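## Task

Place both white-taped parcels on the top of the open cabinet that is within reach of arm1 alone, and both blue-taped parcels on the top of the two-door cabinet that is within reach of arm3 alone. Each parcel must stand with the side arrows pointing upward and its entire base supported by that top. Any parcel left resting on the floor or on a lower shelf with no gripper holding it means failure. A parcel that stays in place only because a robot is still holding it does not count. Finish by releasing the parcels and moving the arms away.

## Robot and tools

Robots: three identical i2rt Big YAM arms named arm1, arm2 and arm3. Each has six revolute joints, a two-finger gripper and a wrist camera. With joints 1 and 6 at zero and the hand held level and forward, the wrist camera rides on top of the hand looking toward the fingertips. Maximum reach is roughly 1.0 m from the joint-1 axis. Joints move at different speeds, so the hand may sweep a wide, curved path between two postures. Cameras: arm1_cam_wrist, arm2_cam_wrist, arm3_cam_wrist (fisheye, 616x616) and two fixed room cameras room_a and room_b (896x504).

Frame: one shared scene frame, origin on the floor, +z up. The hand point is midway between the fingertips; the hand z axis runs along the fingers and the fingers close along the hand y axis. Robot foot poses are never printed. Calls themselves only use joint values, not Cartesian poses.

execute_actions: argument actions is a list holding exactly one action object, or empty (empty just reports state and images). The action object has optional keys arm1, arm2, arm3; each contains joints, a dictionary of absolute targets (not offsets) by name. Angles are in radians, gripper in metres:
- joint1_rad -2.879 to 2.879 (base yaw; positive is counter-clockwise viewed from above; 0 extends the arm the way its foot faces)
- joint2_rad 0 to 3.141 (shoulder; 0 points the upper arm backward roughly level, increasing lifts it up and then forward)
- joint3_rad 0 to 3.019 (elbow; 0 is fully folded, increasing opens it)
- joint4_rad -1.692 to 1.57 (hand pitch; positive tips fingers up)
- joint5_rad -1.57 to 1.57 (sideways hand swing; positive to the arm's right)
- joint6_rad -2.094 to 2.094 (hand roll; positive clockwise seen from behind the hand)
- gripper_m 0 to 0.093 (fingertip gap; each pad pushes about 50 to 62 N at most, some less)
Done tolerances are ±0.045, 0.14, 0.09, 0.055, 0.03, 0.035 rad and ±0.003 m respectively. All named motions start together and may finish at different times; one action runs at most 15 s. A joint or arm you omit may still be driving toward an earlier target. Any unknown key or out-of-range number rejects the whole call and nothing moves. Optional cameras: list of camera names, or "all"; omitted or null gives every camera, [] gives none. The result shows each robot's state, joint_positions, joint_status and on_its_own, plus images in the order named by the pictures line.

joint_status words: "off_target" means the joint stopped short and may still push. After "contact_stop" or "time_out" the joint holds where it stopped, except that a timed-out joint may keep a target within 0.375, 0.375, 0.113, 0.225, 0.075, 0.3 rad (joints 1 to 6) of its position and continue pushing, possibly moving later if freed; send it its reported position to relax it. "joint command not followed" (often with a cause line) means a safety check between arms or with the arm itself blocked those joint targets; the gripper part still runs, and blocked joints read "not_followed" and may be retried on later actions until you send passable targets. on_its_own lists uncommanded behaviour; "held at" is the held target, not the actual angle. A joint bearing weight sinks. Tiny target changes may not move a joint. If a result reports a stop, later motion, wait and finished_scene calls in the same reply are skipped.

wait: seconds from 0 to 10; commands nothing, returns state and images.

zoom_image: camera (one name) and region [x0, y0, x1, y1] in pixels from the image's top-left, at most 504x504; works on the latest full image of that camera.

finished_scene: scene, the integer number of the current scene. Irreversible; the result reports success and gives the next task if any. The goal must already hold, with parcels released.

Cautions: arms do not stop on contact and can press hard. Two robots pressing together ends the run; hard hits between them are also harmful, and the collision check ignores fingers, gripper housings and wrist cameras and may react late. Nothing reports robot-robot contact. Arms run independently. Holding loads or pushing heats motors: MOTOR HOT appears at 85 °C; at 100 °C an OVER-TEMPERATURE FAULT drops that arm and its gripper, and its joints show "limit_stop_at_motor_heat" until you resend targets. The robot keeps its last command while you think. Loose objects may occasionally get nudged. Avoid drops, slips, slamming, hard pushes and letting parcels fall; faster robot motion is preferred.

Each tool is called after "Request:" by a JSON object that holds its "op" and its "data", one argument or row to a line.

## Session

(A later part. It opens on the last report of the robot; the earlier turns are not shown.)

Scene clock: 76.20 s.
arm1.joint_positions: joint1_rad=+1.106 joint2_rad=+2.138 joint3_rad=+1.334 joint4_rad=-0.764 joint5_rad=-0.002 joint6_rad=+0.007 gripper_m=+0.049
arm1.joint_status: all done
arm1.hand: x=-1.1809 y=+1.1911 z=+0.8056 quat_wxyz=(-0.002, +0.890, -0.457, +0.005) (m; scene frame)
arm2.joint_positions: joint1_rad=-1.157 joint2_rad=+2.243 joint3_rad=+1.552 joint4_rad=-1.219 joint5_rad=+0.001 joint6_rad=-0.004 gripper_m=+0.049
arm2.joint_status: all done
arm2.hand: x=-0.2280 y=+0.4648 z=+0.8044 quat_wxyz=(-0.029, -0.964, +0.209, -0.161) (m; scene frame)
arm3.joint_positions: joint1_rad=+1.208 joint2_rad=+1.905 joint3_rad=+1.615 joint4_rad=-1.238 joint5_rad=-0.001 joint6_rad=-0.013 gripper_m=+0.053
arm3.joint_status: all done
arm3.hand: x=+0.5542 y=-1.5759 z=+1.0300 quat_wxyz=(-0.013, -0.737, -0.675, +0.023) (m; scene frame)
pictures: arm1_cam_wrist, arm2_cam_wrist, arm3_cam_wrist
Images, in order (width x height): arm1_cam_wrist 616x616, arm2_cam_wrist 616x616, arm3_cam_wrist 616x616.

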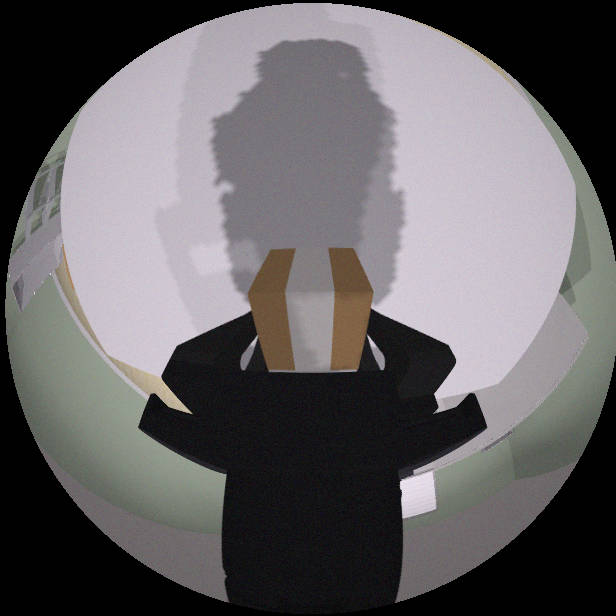

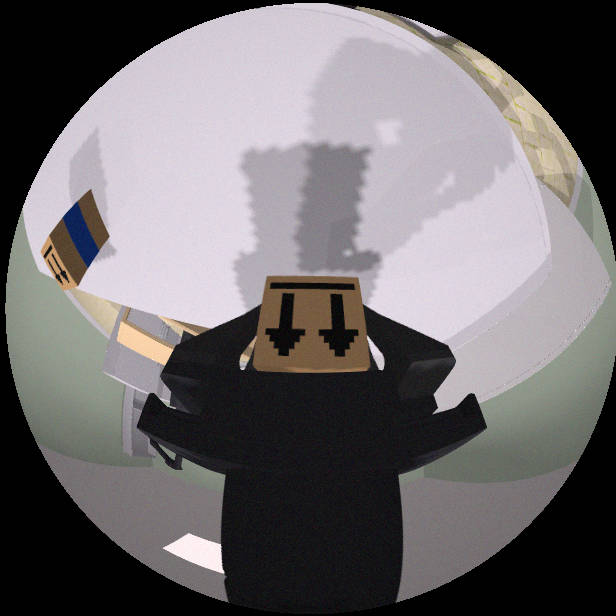

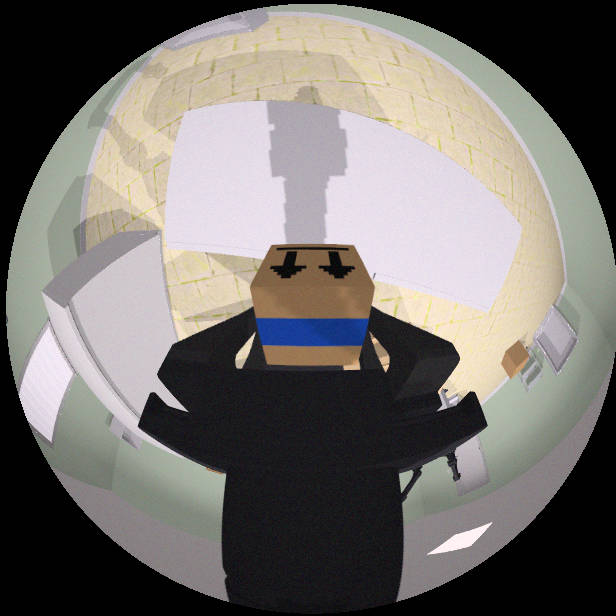

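Request:
{"op": "execute_actions", "data": {
  "actions": [
    {"arm1":{"joints":{"gripper_m":0.093,"joint2_rad":2.13,"joint3_rad":1.34}},"arm2":{"joints":{"joint3_rad":1.515,"joint4_rad":-1.17}},"arm3":{"joints":{"joint2_rad":2.22,"joint4_rad":-0.94}}}
  ],
  "cameras": ["arm1_cam_wrist","arm2_cam_wrist","arm3_cam_wrist","room_b"]
}}

Scene clock: 79.93 s.
arm1.joint_positions: joint1_rad=+1.106 joint2_rad=+2.138 joint3_rad=+1.334 joint4_rad=-0.764 joint5_rad=-0.002 joint6_rad=+0.007 gripper_m=+0.093
arm1.joint_status: all done
arm1.hand: x=-1.1809 y=+1.1911 z=+0.8056 quat_wxyz=(-0.002, +0.890, -0.457, +0.005) (m; scene frame)
arm2.joint_positions: joint1_rad=-1.157 joint2_rad=+2.242 joint3_rad=+1.507 joint4_rad=-1.179 joint5_rad=+0.001 joint6_rad=-0.004 gripper_m=+0.049
arm2.joint_status: all done
arm2.hand: x=-0.2167 y=+0.4599 z=+0.7920 quat_wxyz=(-0.029, -0.964, +0.209, -0.163) (m; scene frame)
arm3.joint_positions: joint1_rad=+1.208 joint2_rad=+2.249 joint3_rad=+1.611 joint4_rad=-0.953 joint5_rad=-0.001 joint6_rad=-0.013 gripper_m=+0.053
arm3.joint_status: all done
arm3.hand: x=+0.5490 y=-1.6043 z=+0.8280 quat_wxyz=(+0.008, -0.737, -0.675, -0.001) (m; scene frame)
pictures: arm1_cam_wrist, arm2_cam_wrist, arm3_cam_wrist, room_b
Images, in order (width x height): arm1_cam_wrist 616x616, arm2_cam_wrist 616x616, arm3_cam_wrist 616x616, room_b 896x504.

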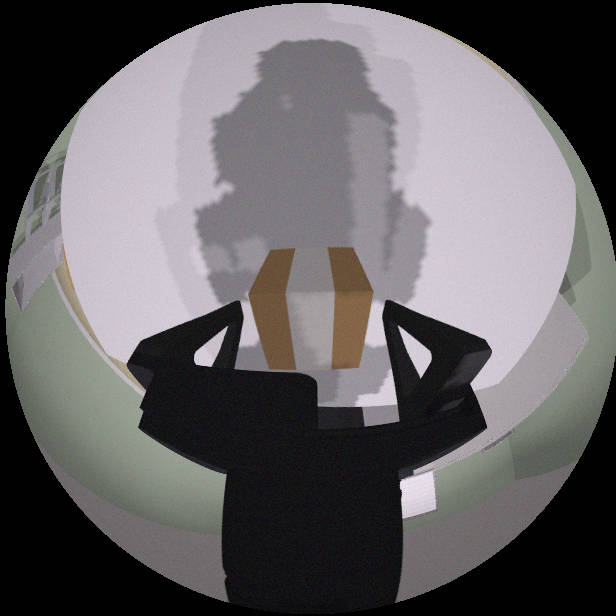

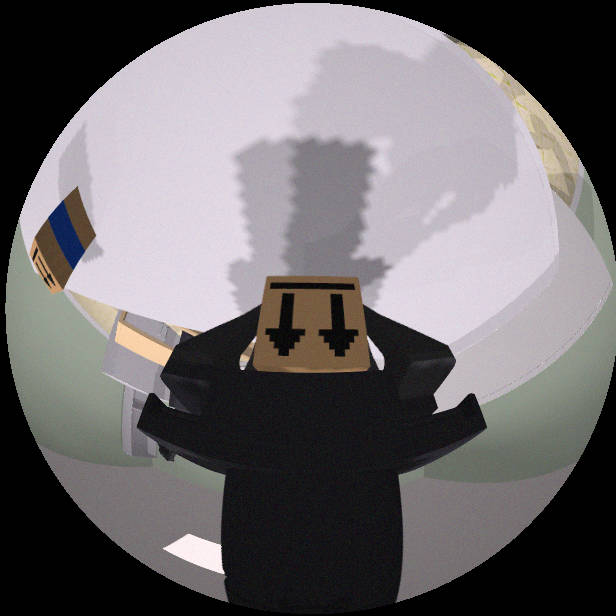

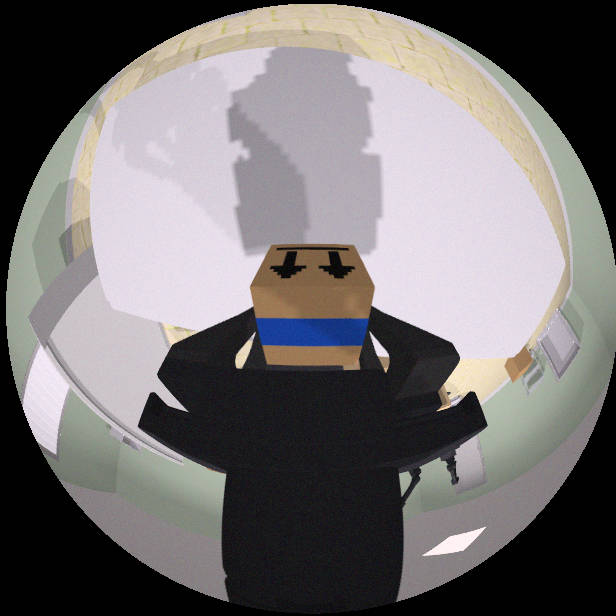

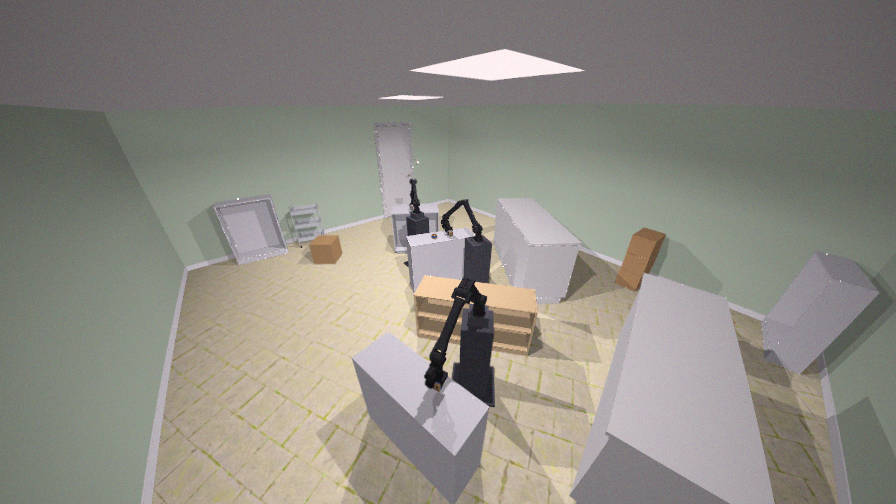

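Request:
{"op": "execute_actions", "data": {
  "actions": [
    {"arm1":{"joints":{"joint2_rad":1.75,"joint3_rad":1.45,"joint4_rad":-1.25}},"arm2":{"joints":{"joint3_rad":1.475,"joint4_rad":-1.13}},"arm3":{"joints":{"joint2_rad":2.29,"joint4_rad":-0.88}}}
  ],
  "cameras": ["arm2_cam_wrist","arm3_cam_wrist","room_b"]
}}

Request:
{"op": "zoom_image", "data": {
  "camera": "room_b",
  "region": [400, 340, 480, 420]
}}

Scene clock: 82.23 s.
arm1.joint_positions: joint1_rad=+1.106 joint2_rad=+1.725 joint3_rad=+1.433 joint4_rad=-1.237 joint5_rad=-0.002 joint6_rad=+0.007 gripper_m=+0.093
arm1.joint_status: all done
arm1.hand: x=-1.1696 y=+1.1716 z=+1.0521 quat_wxyz=(-0.011, +0.889, -0.457, -0.013) (m; scene frame)
arm2.joint_positions: joint1_rad=-1.157 joint2_rad=+2.242 joint3_rad=+1.468 joint4_rad=-1.139 joint5_rad=+0.001 joint6_rad=-0.004 gripper_m=+0.049
arm2.joint_status: all done
arm2.hand: x=-0.2079 y=+0.4559 z=+0.7810 quat_wxyz=(-0.029, -0.964, +0.209, -0.163) (m; scene frame)
arm3.joint_positions: joint1_rad=+1.208 joint2_rad=+2.284 joint3_rad=+1.611 joint4_rad=-0.894 joint5_rad=-0.001 joint6_rad=-0.013 gripper_m=+0.053
arm3.joint_status: all done
arm3.hand: x=+0.5481 y=-1.6109 z=+0.8072 quat_wxyz=(+0.000, -0.737, -0.675, +0.008) (m; scene frame)
pictures: arm2_cam_wrist, arm3_cam_wrist, room_b
Images, in order (width x height): arm2_cam_wrist 616x616, arm3_cam_wrist 616x616, room_b 896x504.

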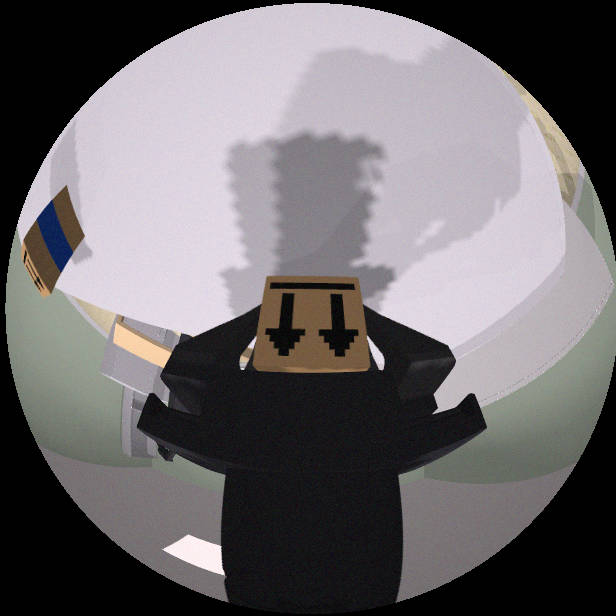

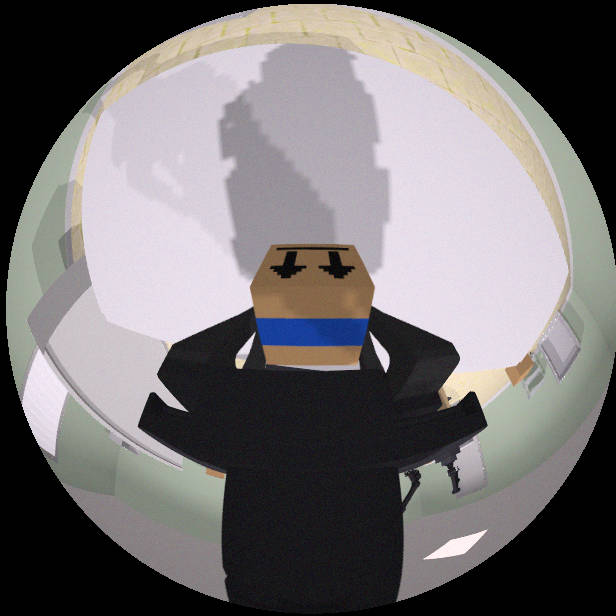

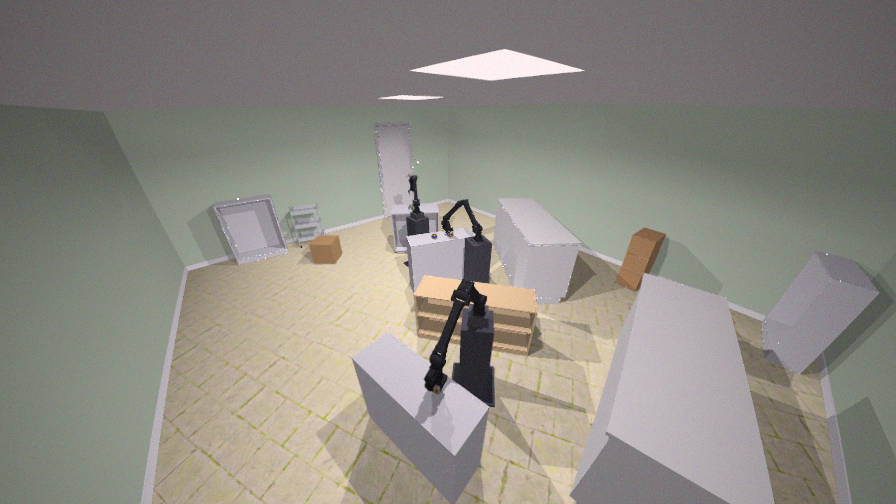

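Region (400, 340, 480, 420) of room_b's 896x504 image, scaled by 6.300, with more detail than that image has.

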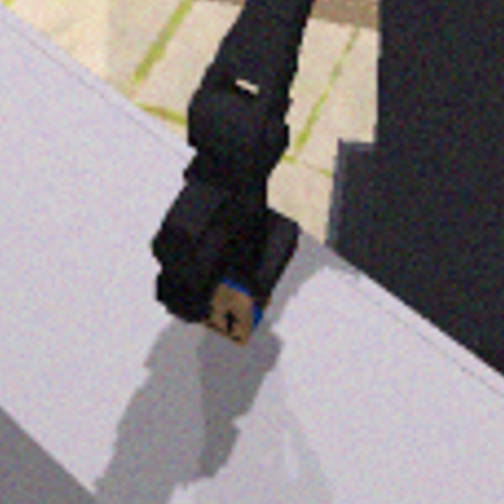

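Request:
{"op": "execute_actions", "data": {
  "actions": [
    {"arm1":{"joints":{"joint1_rad":-0.6}},"arm2":{"joints":{"joint3_rad":1.44,"joint4_rad":-1.095}},"arm3":{"joints":{"joint3_rad":1.55,"joint4_rad":-0.825}}}
  ],
  "cameras": ["arm2_cam_wrist","arm3_cam_wrist","room_a"]
}}

Request:
{"op": "zoom_image", "data": {
  "camera": "room_a",
  "region": [440, 260, 520, 330]
}}

Scene clock: 84.90 s.
arm1.joint_positions: joint1_rad=-0.605 joint2_rad=+1.731 joint3_rad=+1.433 joint4_rad=-1.237 joint5_rad=+0.001 joint6_rad=+0.006 gripper_m=+0.093
arm1.joint_status: all done
arm1.hand: x=-0.3993 y=+0.9931 z=+1.0599 quat_wxyz=(-0.024, +0.239, -0.971, -0.001) (m; scene frame)
arm2.joint_positions: joint1_rad=-1.157 joint2_rad=+2.239 joint3_rad=+1.445 joint4_rad=-1.108 joint5_rad=+0.000 joint6_rad=-0.004 gripper_m=+0.049
arm2.joint_status: all done
arm2.hand: x=-0.2048 y=+0.4545 z=+0.7759 quat_wxyz=(-0.028, -0.965, +0.209, -0.157) (m; scene frame)
arm3.joint_positions: joint1_rad=+1.208 joint2_rad=+2.281 joint3_rad=+1.570 joint4_rad=-0.834 joint5_rad=-0.002 joint6_rad=-0.011 gripper_m=+0.053
arm3.joint_status: all done
arm3.hand: x=+0.5480 y=-1.6067 z=+0.7972 quat_wxyz=(-0.008, -0.738, -0.674, +0.016) (m; scene frame)
pictures: arm2_cam_wrist, arm3_cam_wrist, room_a
Images, in order (width x height): arm2_cam_wrist 616x616, arm3_cam_wrist 616x616, room_a 896x504.

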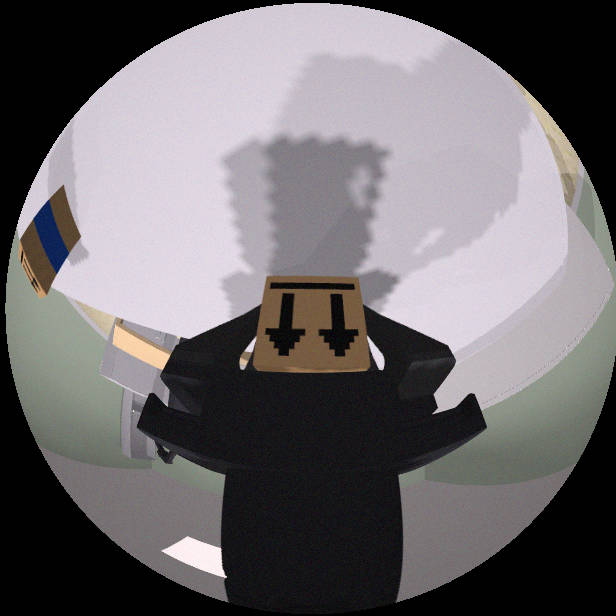

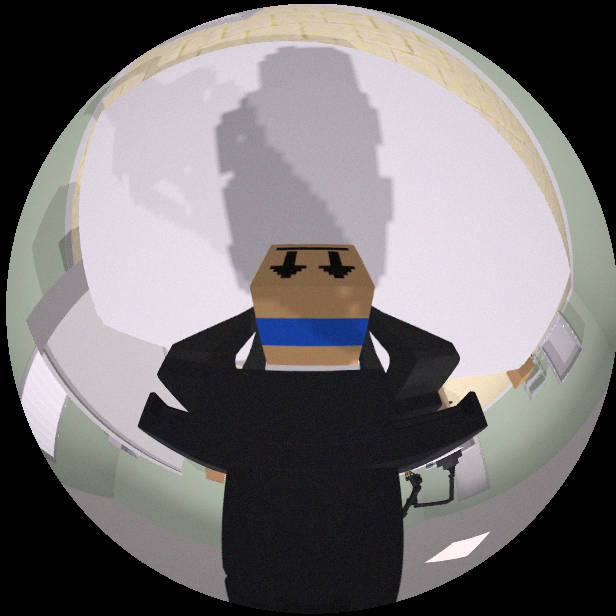

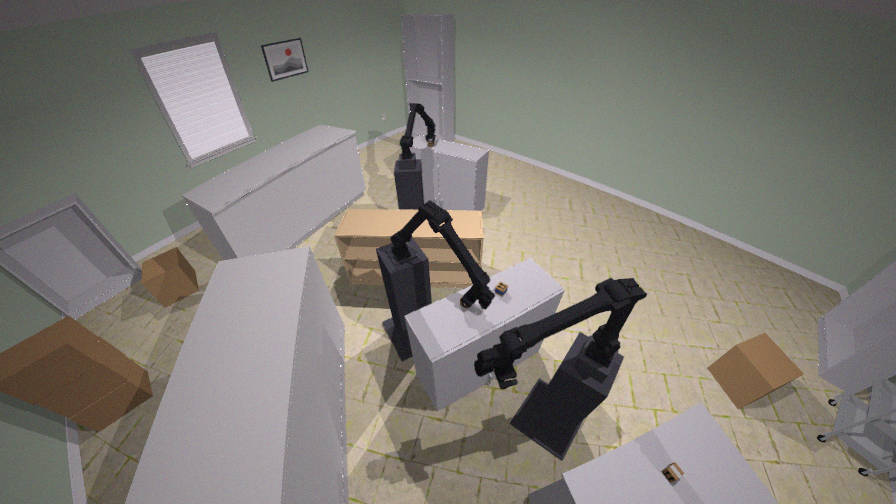

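Region (440, 260, 520, 330) of room_a's 896x504 image, scaled by 6.300, with more detail than that image has; it fills the top 441 rows of this view, and the rest is white.

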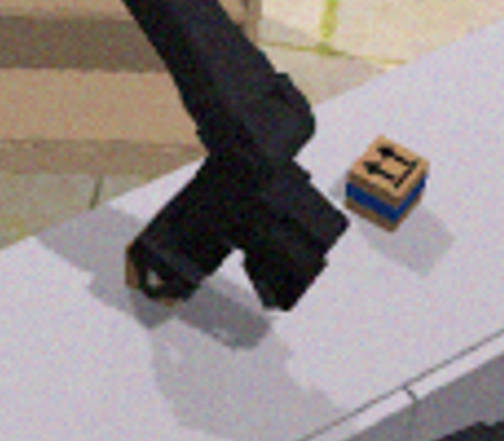

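Both in contact. Release, then lift.

Request:
{"op": "execute_actions", "data": {
  "actions": [
    {"arm2":{"joints":{"joint3_rad":1.46,"gripper_m":0.093}},"arm3":{"joints":{"joint3_rad":1.58,"gripper_m":0.093}}}
  ],
  "cameras": ["arm2_cam_wrist","arm3_cam_wrist"]
}}

Request:
{"op": "execute_actions", "data": {
  "actions": [
    {"arm2":{"joints":{"joint2_rad":1.98,"joint3_rad":1.55,"joint4_rad":-1.13}},"arm3":{"joints":{"joint2_rad":1.8,"joint3_rad":1.6,"joint4_rad":-1.3}}}
  ],
  "cameras": ["arm2_cam_wrist","arm3_cam_wrist"]
}}

Scene clock: 86.23 s.
arm1.joint_positions: joint1_rad=-0.605 joint2_rad=+1.731 joint3_rad=+1.433 joint4_rad=-1.237 joint5_rad=+0.001 joint6_rad=+0.006 gripper_m=+0.093
arm1.joint_status: not commanded
arm1.hand: x=-0.3993 y=+0.9931 z=+1.0599 quat_wxyz=(-0.024, +0.239, -0.971, -0.001) (m; scene frame)
arm2.joint_positions: joint1_rad=-1.157 joint2_rad=+2.239 joint3_rad=+1.445 joint4_rad=-1.105 joint5_rad=+0.000 joint6_rad=-0.004 gripper_m=+0.093
arm2.joint_status: all done
arm2.hand: x=-0.2054 y=+0.4548 z=+0.7756 quat_wxyz=(-0.028, -0.965, +0.209, -0.156) (m; scene frame)
arm3.joint_positions: joint1_rad=+1.208 joint2_rad=+2.282 joint3_rad=+1.570 joint4_rad=-0.834 joint5_rad=-0.002 joint6_rad=-0.011 gripper_m=+0.093
arm3.joint_status: all done
arm3.hand: x=+0.5480 y=-1.6065 z=+0.7965 quat_wxyz=(-0.007, -0.738, -0.674, +0.016) (m; scene frame)
pictures: arm2_cam_wrist, arm3_cam_wrist
Images, in order (width x height): arm2_cam_wrist 616x616, arm3_cam_wrist 616x616.

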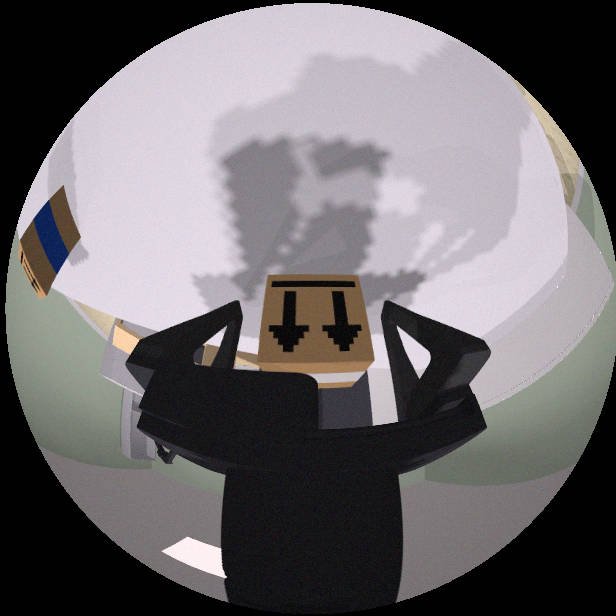

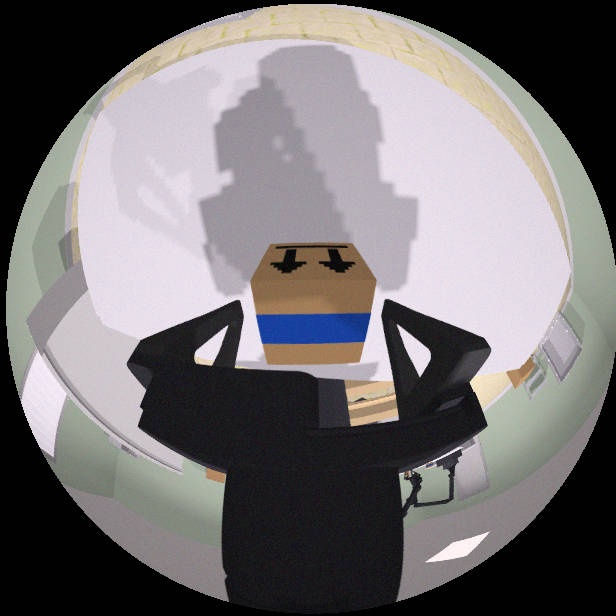

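Scene clock: 87.87 s.
arm1.joint_positions: joint1_rad=-0.605 joint2_rad=+1.731 joint3_rad=+1.433 joint4_rad=-1.237 joint5_rad=+0.001 joint6_rad=+0.006 gripper_m=+0.093
arm1.joint_status: not commanded
arm1.hand: x=-0.3993 y=+0.9931 z=+1.0599 quat_wxyz=(-0.024, +0.239, -0.971, -0.001) (m; scene frame)
arm2.joint_positions: joint1_rad=-1.157 joint2_rad=+1.983 joint3_rad=+1.538 joint4_rad=-1.121 joint5_rad=+0.000 joint6_rad=-0.004 gripper_m=+0.093
arm2.joint_status: all done
arm2.hand: x=-0.2805 y=+0.4869 z=+0.9356 quat_wxyz=(+0.008, -0.977, +0.211, +0.006) (m; scene frame)
arm3.joint_positions: joint1_rad=+1.208 joint2_rad=+1.800 joint3_rad=+1.579 joint4_rad=-1.289 joint5_rad=-0.002 joint6_rad=-0.011 gripper_m=+0.093
arm3.joint_status: all done
arm3.hand: x=+0.5570 y=-1.5505 z=+1.0731 quat_wxyz=(-0.019, -0.738, -0.674, +0.029) (m; scene frame)
pictures: arm2_cam_wrist, arm3_cam_wrist
Images, in order (width x height): arm2_cam_wrist 616x616, arm3_cam_wrist 616x616.

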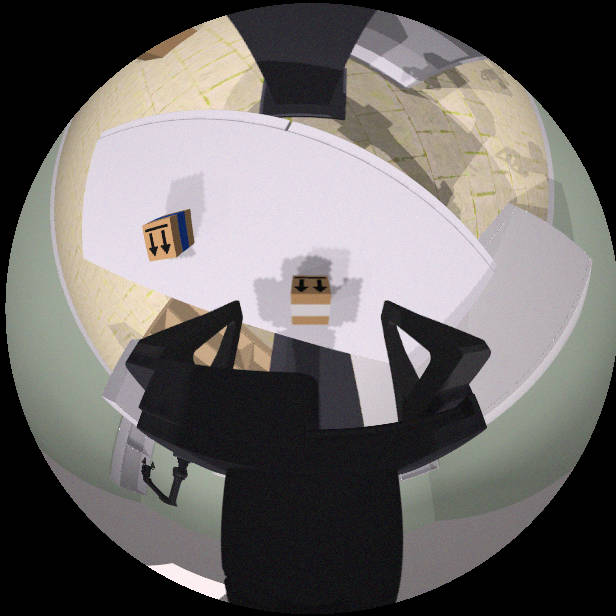

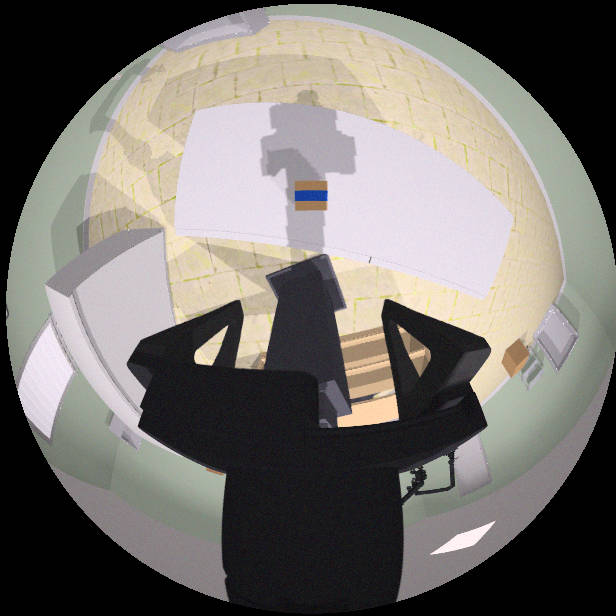

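Request:
{"op": "execute_actions", "data": {
  "actions": [
    {"arm2":{"joints":{"joint1_rad":-0.84,"joint2_rad":2.12,"joint3_rad":1.725,"joint4_rad":-1.13,"joint6_rad":-1.16}},"arm3":{"joints":{"joint1_rad":-0.3,"joint2_rad":1.5,"joint3_rad":0.9,"joint4_rad":0.3}}}
  ],
  "cameras": ["arm2_cam_wrist"]
}}

Scene clock: 91.33 s.
arm1.joint_positions: joint1_rad=-0.605 joint2_rad=+1.731 joint3_rad=+1.433 joint4_rad=-1.237 joint5_rad=+0.001 joint6_rad=+0.006 gripper_m=+0.093
arm1.joint_status: not commanded
arm1.hand: x=-0.3993 y=+0.9931 z=+1.0599 quat_wxyz=(-0.024, +0.239, -0.971, -0.001) (m; scene frame)
arm2.joint_positions: joint1_rad=-0.846 joint2_rad=+2.132 joint3_rad=+1.679 joint4_rad=-1.124 joint5_rad=-0.001 joint6_rad=-1.152 gripper_m=+0.093
arm2.joint_status: all done
arm2.hand: x=-0.3702 y=+0.3193 z=+0.8952 quat_wxyz=(+0.006, -0.870, -0.494, -0.005) (m; scene frame)
arm3.joint_positions: joint1_rad=-0.305 joint2_rad=+1.512 joint3_rad=+0.901 joint4_rad=+0.277 joint5_rad=-0.001 joint6_rad=-0.011 gripper_m=+0.093
arm3.joint_status: all done
arm3.hand: x=+0.0027 y=-0.9646 z=+1.1332 quat_wxyz=(+0.012, -0.811, +0.015, +0.584) (m; scene frame)
pictures: arm2_cam_wrist
Images, in order (width x height): arm2_cam_wrist 616x616.

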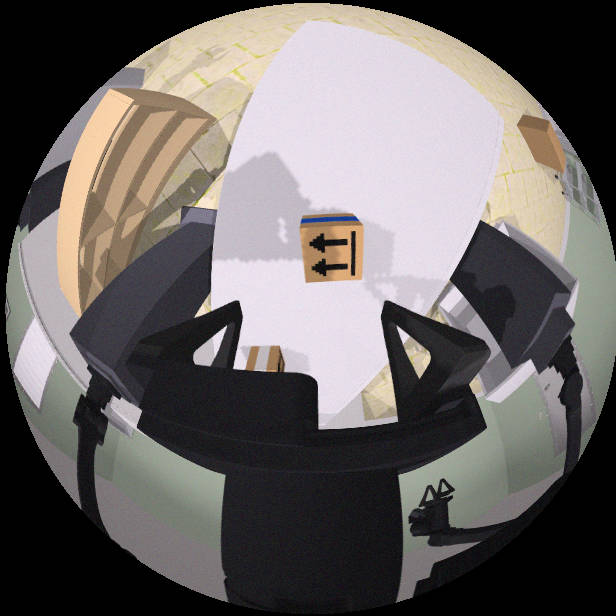

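Request:
{"op": "execute_actions", "data": {
  "actions": [
    {"arm2":{"joints":{"joint1_rad":-0.868,"joint2_rad":2.30,"joint3_rad":1.735,"joint4_rad":-0.95,"joint6_rad":-1.21}}}
  ],
  "cameras": ["arm2_cam_wrist"]
}}

Scene clock: 93.47 s.
arm1.joint_positions: joint1_rad=-0.605 joint2_rad=+1.731 joint3_rad=+1.433 joint4_rad=-1.237 joint5_rad=+0.001 joint6_rad=+0.006 gripper_m=+0.093
arm1.joint_status: not commanded
arm1.hand: x=-0.3993 y=+0.9931 z=+1.0599 quat_wxyz=(-0.024, +0.239, -0.971, -0.001) (m; scene frame)
arm2.joint_positions: joint1_rad=-0.862 joint2_rad=+2.317 joint3_rad=+1.711 joint4_rad=-0.961 joint5_rad=-0.001 joint6_rad=-1.202 gripper_m=+0.093
arm2.joint_status: all done
arm2.hand: x=-0.3899 y=+0.3337 z=+0.7927 quat_wxyz=(+0.009, -0.861, -0.509, -0.001) (m; scene frame)
arm3.joint_positions: joint1_rad=-0.305 joint2_rad=+1.512 joint3_rad=+0.901 joint4_rad=+0.277 joint5_rad=-0.001 joint6_rad=-0.011 gripper_m=+0.093
arm3.joint_status: not commanded
arm3.hand: x=+0.0027 y=-0.9646 z=+1.1332 quat_wxyz=(+0.012, -0.811, +0.015, +0.584) (m; scene frame)
pictures: arm2_cam_wrist
Images, in order (width x height): arm2_cam_wrist 616x616.

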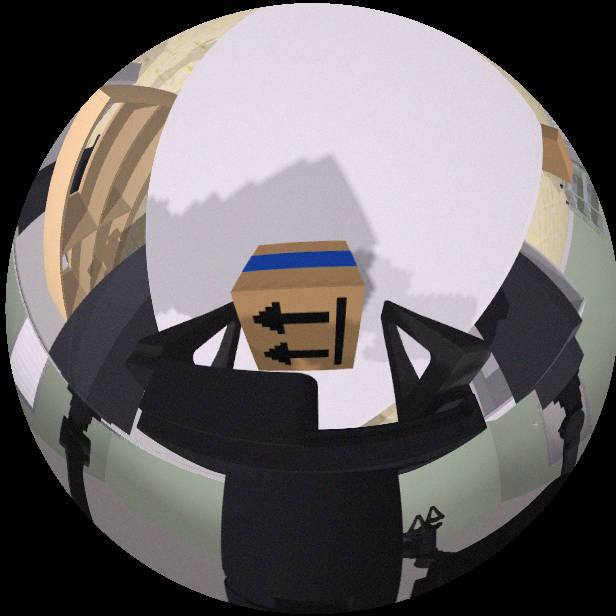

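Request:
{"op": "execute_actions", "data": {
  "actions": [
    {"arm2":{"joints":{"joint2_rad":2.315,"gripper_m":0.03}}}
  ],
  "cameras": []
}}

Request:
{"op": "execute_actions", "data": {
  "actions": [
    {"arm2":{"joints":{"joint2_rad":2.08,"joint4_rad":-1.18}}}
  ],
  "cameras": ["arm2_cam_wrist"]
}}

Scene clock: 95.10 s.
arm1.joint_positions: joint1_rad=-0.605 joint2_rad=+1.731 joint3_rad=+1.433 joint4_rad=-1.237 joint5_rad=+0.001 joint6_rad=+0.006 gripper_m=+0.093
arm1.joint_status: not commanded
arm1.hand: x=-0.3993 y=+0.9931 z=+1.0599 quat_wxyz=(-0.024, +0.239, -0.971, -0.001) (m; scene frame)
arm2.joint_positions: joint1_rad=-0.862 joint2_rad=+2.317 joint3_rad=+1.711 joint4_rad=-0.961 joint5_rad=+0.000 joint6_rad=-1.203 gripper_m=+0.053
arm2.joint_status: gripper_m off_target (ended at +0.053, target +0.030); the others done
arm2.hand: x=-0.3901 y=+0.3338 z=+0.7927 quat_wxyz=(+0.009, -0.861, -0.509, -0.001) (m; scene frame)
arm3.joint_positions: joint1_rad=-0.305 joint2_rad=+1.512 joint3_rad=+0.901 joint4_rad=+0.277 joint5_rad=-0.001 joint6_rad=-0.011 gripper_m=+0.093
arm3.joint_status: not commanded
arm3.hand: x=+0.0027 y=-0.9646 z=+1.1332 quat_wxyz=(+0.012, -0.811, +0.015, +0.584) (m; scene frame)
pictures: none
No camera images: the call's "cameras" was empty. Leave "cameras" out to get every camera's image.

Scene clock: 96.43 s.
arm1.joint_positions: joint1_rad=-0.605 joint2_rad=+1.731 joint3_rad=+1.433 joint4_rad=-1.237 joint5_rad=+0.001 joint6_rad=+0.006 gripper_m=+0.093
arm1.joint_status: not commanded
arm1.hand: x=-0.3993 y=+0.9931 z=+1.0599 quat_wxyz=(-0.024, +0.239, -0.971, -0.001) (m; scene frame)
arm2.joint_positions: joint1_rad=-0.862 joint2_rad=+2.086 joint3_rad=+1.714 joint4_rad=-1.170 joint5_rad=+0.000 joint6_rad=-1.203 gripper_m=+0.053
arm2.joint_status: all done
arm2.hand: x=-0.3764 y=+0.3297 z=+0.9353 quat_wxyz=(+0.017, -0.861, -0.509, +0.009) (m; scene frame)
arm3.joint_positions: joint1_rad=-0.305 joint2_rad=+1.512 joint3_rad=+0.901 joint4_rad=+0.277 joint5_rad=-0.001 joint6_rad=-0.011 gripper_m=+0.093
arm3.joint_status: not commanded
arm3.hand: x=+0.0027 y=-0.9646 z=+1.1332 quat_wxyz=(+0.012, -0.811, +0.015, +0.584) (m; scene frame)
pictures: arm2_cam_wrist
Images, in order (width x height): arm2_cam_wrist 616x616.

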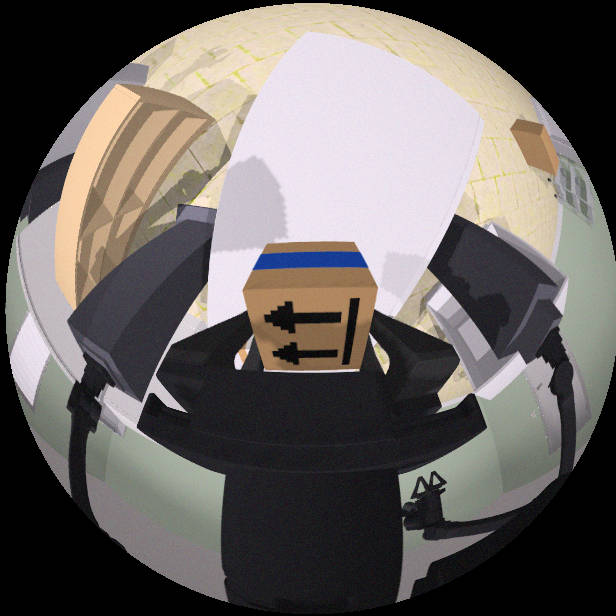

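Request:
{"op": "execute_actions", "data": {
  "actions": [
    {"arm1":{"joints":{"joint1_rad":-1.51,"joint2_rad":2.2,"joint3_rad":2.2,"joint4_rad":-1.39}},"arm2":{"joints":{"joint1_rad":1.095,"joint2_rad":2.3,"joint3_rad":1.97,"joint4_rad":-1.0,"joint6_rad":1.515}}}
  ],
  "cameras": []
}}

Request:
{"op": "execute_actions", "data": {
  "actions": [
    {"arm1":{"joints":{"joint2_rad":2.45,"joint3_rad":2.31}},"arm2":{"joints":{"joint2_rad":2.59,"joint4_rad":-0.90}}}
  ],
  "cameras": ["arm1_cam_wrist","arm2_cam_wrist"]
}}

Scene clock: 100.53 s.
arm1.joint_positions: joint1_rad=-1.505 joint2_rad=+2.202 joint3_rad=+2.160 joint4_rad=-1.377 joint5_rad=+0.001 joint6_rad=+0.006 gripper_m=+0.093
arm1.joint_status: all done
arm1.hand: x=-0.2034 y=+0.4600 z=+1.0652 quat_wxyz=(-0.081, -0.207, -0.975, +0.015) (m; scene frame)
arm2.joint_positions: joint1_rad=+1.097 joint2_rad=+2.324 joint3_rad=+1.951 joint4_rad=-0.996 joint5_rad=-0.001 joint6_rad=+1.507 gripper_m=+0.053
arm2.joint_status: all done
arm2.hand: x=+0.4319 y=-0.4663 z=+0.8570 quat_wxyz=(-0.092, -0.983, -0.157, -0.009) (m; scene frame)
arm3.joint_positions: joint1_rad=-0.305 joint2_rad=+1.512 joint3_rad=+0.901 joint4_rad=+0.277 joint5_rad=-0.001 joint6_rad=-0.011 gripper_m=+0.093
arm3.joint_status: not commanded
arm3.hand: x=+0.0027 y=-0.9646 z=+1.1332 quat_wxyz=(+0.012, -0.811, +0.015, +0.584) (m; scene frame)
pictures: none
No camera images: the call's "cameras" was empty. Leave "cameras" out to get every camera's image.

Scene clock: 101.80 s.
arm1.joint_positions: joint1_rad=-1.505 joint2_rad=+2.459 joint3_rad=+2.283 joint4_rad=-1.380 joint5_rad=+0.001 joint6_rad=+0.006 gripper_m=+0.093
arm1.joint_status: all done
arm1.hand: x=-0.1840 y=+0.4521 z=+0.9321 quat_wxyz=(-0.014, -0.207, -0.978, +0.002) (m; scene frame)
arm2.joint_positions: joint1_rad=+1.097 joint2_rad=+2.602 joint3_rad=+1.944 joint4_rad=-0.906 joint5_rad=-0.001 joint6_rad=+1.509 gripper_m=+0.053
arm2.joint_status: all done
arm2.hand: x=+0.4186 y=-0.4150 z=+0.6655 quat_wxyz=(+0.005, -0.988, -0.157, +0.000) (m; scene frame)
arm3.joint_positions: joint1_rad=-0.305 joint2_rad=+1.512 joint3_rad=+0.901 joint4_rad=+0.277 joint5_rad=-0.001 joint6_rad=-0.011 gripper_m=+0.093
arm3.joint_status: not commanded
arm3.hand: x=+0.0027 y=-0.9646 z=+1.1332 quat_wxyz=(+0.012, -0.811, +0.015, +0.584) (m; scene frame)
pictures: arm1_cam_wrist, arm2_cam_wrist
Images, in order (width x height): arm1_cam_wrist 616x616, arm2_cam_wrist 616x616.

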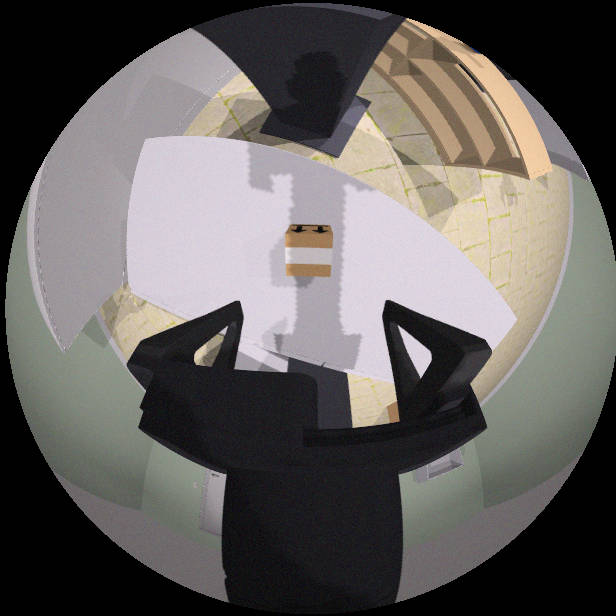

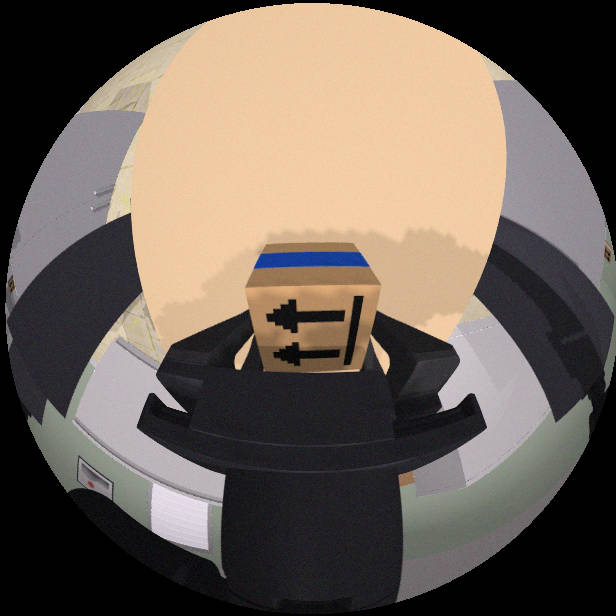

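Request:
{"op": "execute_actions", "data": {
  "actions": [
    {"arm1":{"joints":{"joint2_rad":2.59,"joint3_rad":2.155,"joint4_rad":-1.12}},"arm2":{"joints":{"joint3_rad":1.86,"joint4_rad":-0.81}}}
  ],
  "cameras": ["arm1_cam_wrist","arm2_cam_wrist"]
}}

Scene clock: 104.07 s.
arm1.joint_positions: joint1_rad=-1.505 joint2_rad=+2.592 joint3_rad=+2.147 joint4_rad=-1.134 joint5_rad=+0.001 joint6_rad=+0.006 gripper_m=+0.093
arm1.joint_status: all done
arm1.hand: x=-0.1959 y=+0.4578 z=+0.7880 quat_wxyz=(-0.003, -0.207, -0.978, -0.001) (m; scene frame)
arm2.joint_positions: joint1_rad=+1.097 joint2_rad=+2.599 joint3_rad=+1.848 joint4_rad=-0.821 joint5_rad=-0.001 joint6_rad=+1.509 gripper_m=+0.053
arm2.joint_status: all done
arm2.hand: x=+0.4121 y=-0.3898 z=+0.6395 quat_wxyz=(+0.009, -0.988, -0.157, +0.000) (m; scene frame)
arm3.joint_positions: joint1_rad=-0.305 joint2_rad=+1.512 joint3_rad=+0.901 joint4_rad=+0.277 joint5_rad=-0.001 joint6_rad=-0.011 gripper_m=+0.093
arm3.joint_status: not commanded
arm3.hand: x=+0.0027 y=-0.9646 z=+1.1332 quat_wxyz=(+0.012, -0.811, +0.015, +0.584) (m; scene frame)
pictures: arm1_cam_wrist, arm2_cam_wrist
Images, in order (width x height): arm1_cam_wrist 616x616, arm2_cam_wrist 616x616.

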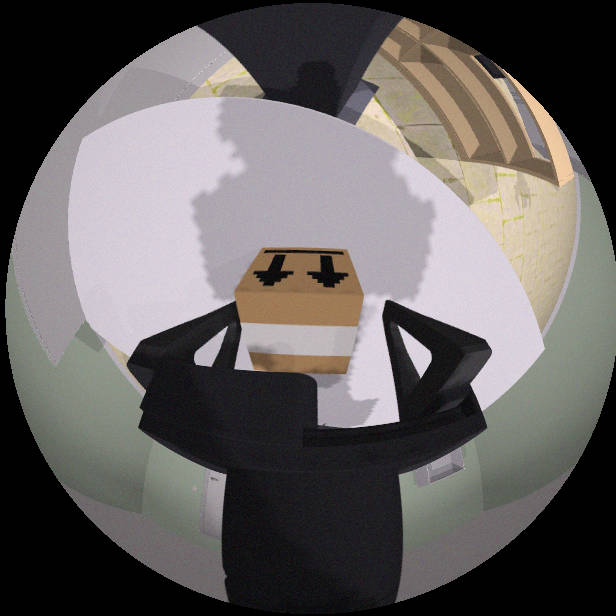

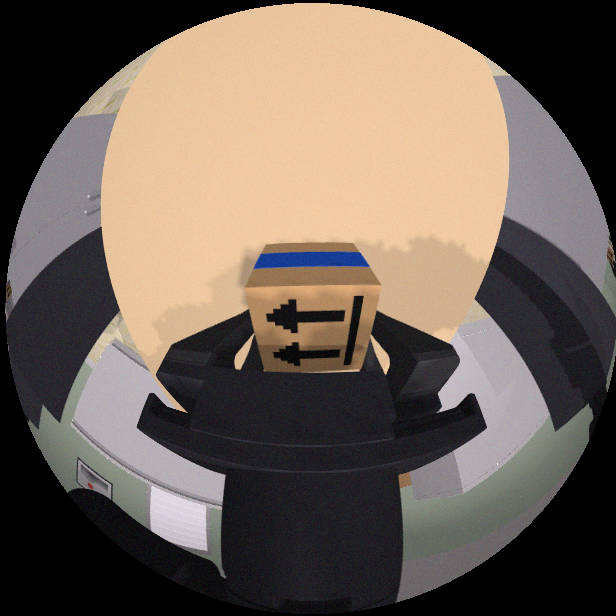

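Request:
{"op": "execute_actions", "data": {
  "actions": [
    {"arm1":{"joints":{"gripper_m":0.03}},"arm2":{"joints":{"joint3_rad":1.825,"joint4_rad":-0.775}}}
  ],
  "cameras": []
}}

Scene clock: 105.23 s.
arm1.joint_positions: joint1_rad=-1.505 joint2_rad=+2.592 joint3_rad=+2.147 joint4_rad=-1.134 joint5_rad=+0.001 joint6_rad=+0.006 gripper_m=+0.049
arm1.joint_status: gripper_m off_target (ended at +0.049, target +0.030)
arm1.hand: x=-0.1959 y=+0.4579 z=+0.7880 quat_wxyz=(-0.003, -0.207, -0.978, -0.001) (m; scene frame)
arm2.joint_positions: joint1_rad=+1.097 joint2_rad=+2.593 joint3_rad=+1.830 joint4_rad=-0.792 joint5_rad=-0.001 joint6_rad=+1.509 gripper_m=+0.053
arm2.joint_status: all done
arm2.hand: x=+0.4122 y=-0.3905 z=+0.6387 quat_wxyz=(+0.000, -0.988, -0.157, -0.001) (m; scene frame)
arm3.joint_positions: joint1_rad=-0.305 joint2_rad=+1.512 joint3_rad=+0.901 joint4_rad=+0.277 joint5_rad=-0.001 joint6_rad=-0.011 gripper_m=+0.093
arm3.joint_status: not commanded
arm3.hand: x=+0.0027 y=-0.9646 z=+1.1332 quat_wxyz=(+0.012, -0.811, +0.015, +0.584) (m; scene frame)
pictures: none
No camera images: the call's "cameras" was empty. Leave "cameras" out to get every camera's image.

Request:
{"op": "execute_actions", "data": {
  "actions": [
    {"arm1":{"joints":{"joint2_rad":2.1,"joint3_rad":1.85,"joint4_rad":-1.3}},"arm2":{"joints":{"joint3_rad":1.85,"gripper_m":0.093}}}
  ],
  "cameras": ["arm1_cam_wrist"]
}}

Request:
{"op": "execute_actions", "data": {
  "actions": [
    {"arm1":{"joints":{"joint1_rad":0.75,"joint2_rad":1.8,"joint3_rad":1.52,"joint4_rad":-1.27}},"arm2":{"joints":{"joint2_rad":2.1,"joint3_rad":1.6,"joint4_rad":-1.05}}}
  ],
  "cameras": ["arm1_cam_wrist","arm2_cam_wrist"]
}}

Scene clock: 107.73 s.
arm1.joint_positions: joint1_rad=-1.505 joint2_rad=+2.074 joint3_rad=+1.853 joint4_rad=-1.290 joint5_rad=+0.001 joint6_rad=+0.006 gripper_m=+0.049
arm1.joint_status: all done
arm1.hand: x=-0.2648 y=+0.4870 z=+1.0277 quat_wxyz=(-0.036, -0.207, -0.978, +0.006) (m; scene frame)
arm2.joint_positions: joint1_rad=+1.097 joint2_rad=+2.593 joint3_rad=+1.830 joint4_rad=-0.786 joint5_rad=-0.001 joint6_rad=+1.509 gripper_m=+0.093
arm2.joint_status: all done
arm2.hand: x=+0.4126 y=-0.3917 z=+0.6387 quat_wxyz=(-0.002, -0.988, -0.157, -0.001) (m; scene frame)
arm3.joint_positions: joint1_rad=-0.305 joint2_rad=+1.512 joint3_rad=+0.901 joint4_rad=+0.277 joint5_rad=-0.001 joint6_rad=-0.011 gripper_m=+0.093
arm3.joint_status: not commanded
arm3.hand: x=+0.0027 y=-0.9646 z=+1.1332 quat_wxyz=(+0.012, -0.811, +0.015, +0.584) (m; scene frame)
pictures: arm1_cam_wrist
Images, in order (width x height): arm1_cam_wrist 616x616.

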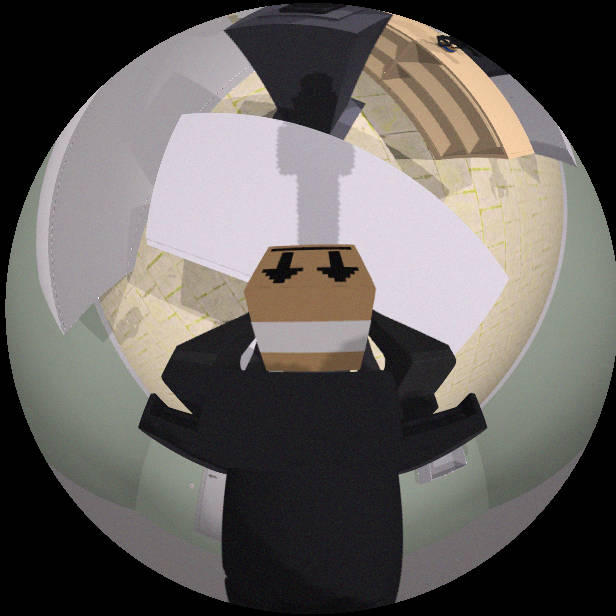

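Scene clock: 109.90 s.
arm1.joint_positions: joint1_rad=+0.757 joint2_rad=+1.806 joint3_rad=+1.529 joint4_rad=-1.272 joint5_rad=-0.002 joint6_rad=+0.006 gripper_m=+0.049
arm1.joint_status: all done
arm1.hand: x=-1.0129 y=+1.2759 z=+1.0482 quat_wxyz=(-0.009, +0.797, -0.604, -0.003) (m; scene frame)
arm2.joint_positions: joint1_rad=+1.097 joint2_rad=+2.104 joint3_rad=+1.588 joint4_rad=-1.040 joint5_rad=-0.001 joint6_rad=+1.509 gripper_m=+0.093
arm2.joint_status: all done
arm2.hand: x=+0.4002 y=-0.3440 z=+0.8673 quat_wxyz=(+0.001, -0.988, -0.157, -0.001) (m; scene frame)
arm3.joint_positions: joint1_rad=-0.305 joint2_rad=+1.512 joint3_rad=+0.901 joint4_rad=+0.277 joint5_rad=-0.001 joint6_rad=-0.011 gripper_m=+0.093
arm3.joint_status: not commanded
arm3.hand: x=+0.0027 y=-0.9646 z=+1.1332 quat_wxyz=(+0.012, -0.811, +0.015, +0.584) (m; scene frame)
pictures: arm1_cam_wrist, arm2_cam_wrist
Images, in order (width x height): arm1_cam_wrist 616x616, arm2_cam_wrist 616x616.

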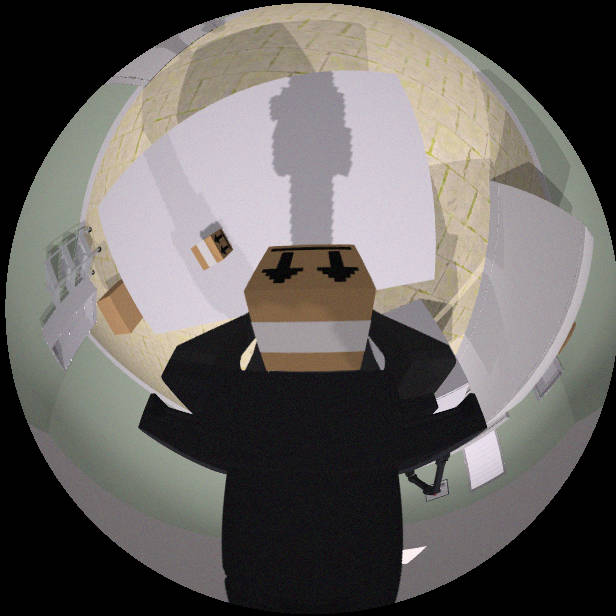

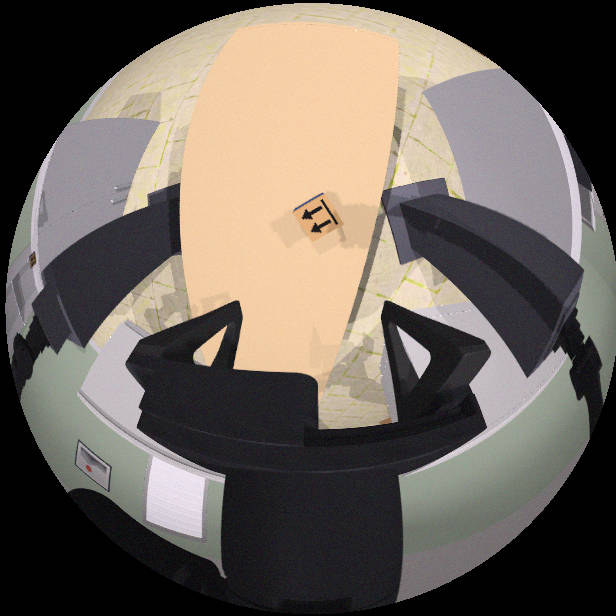

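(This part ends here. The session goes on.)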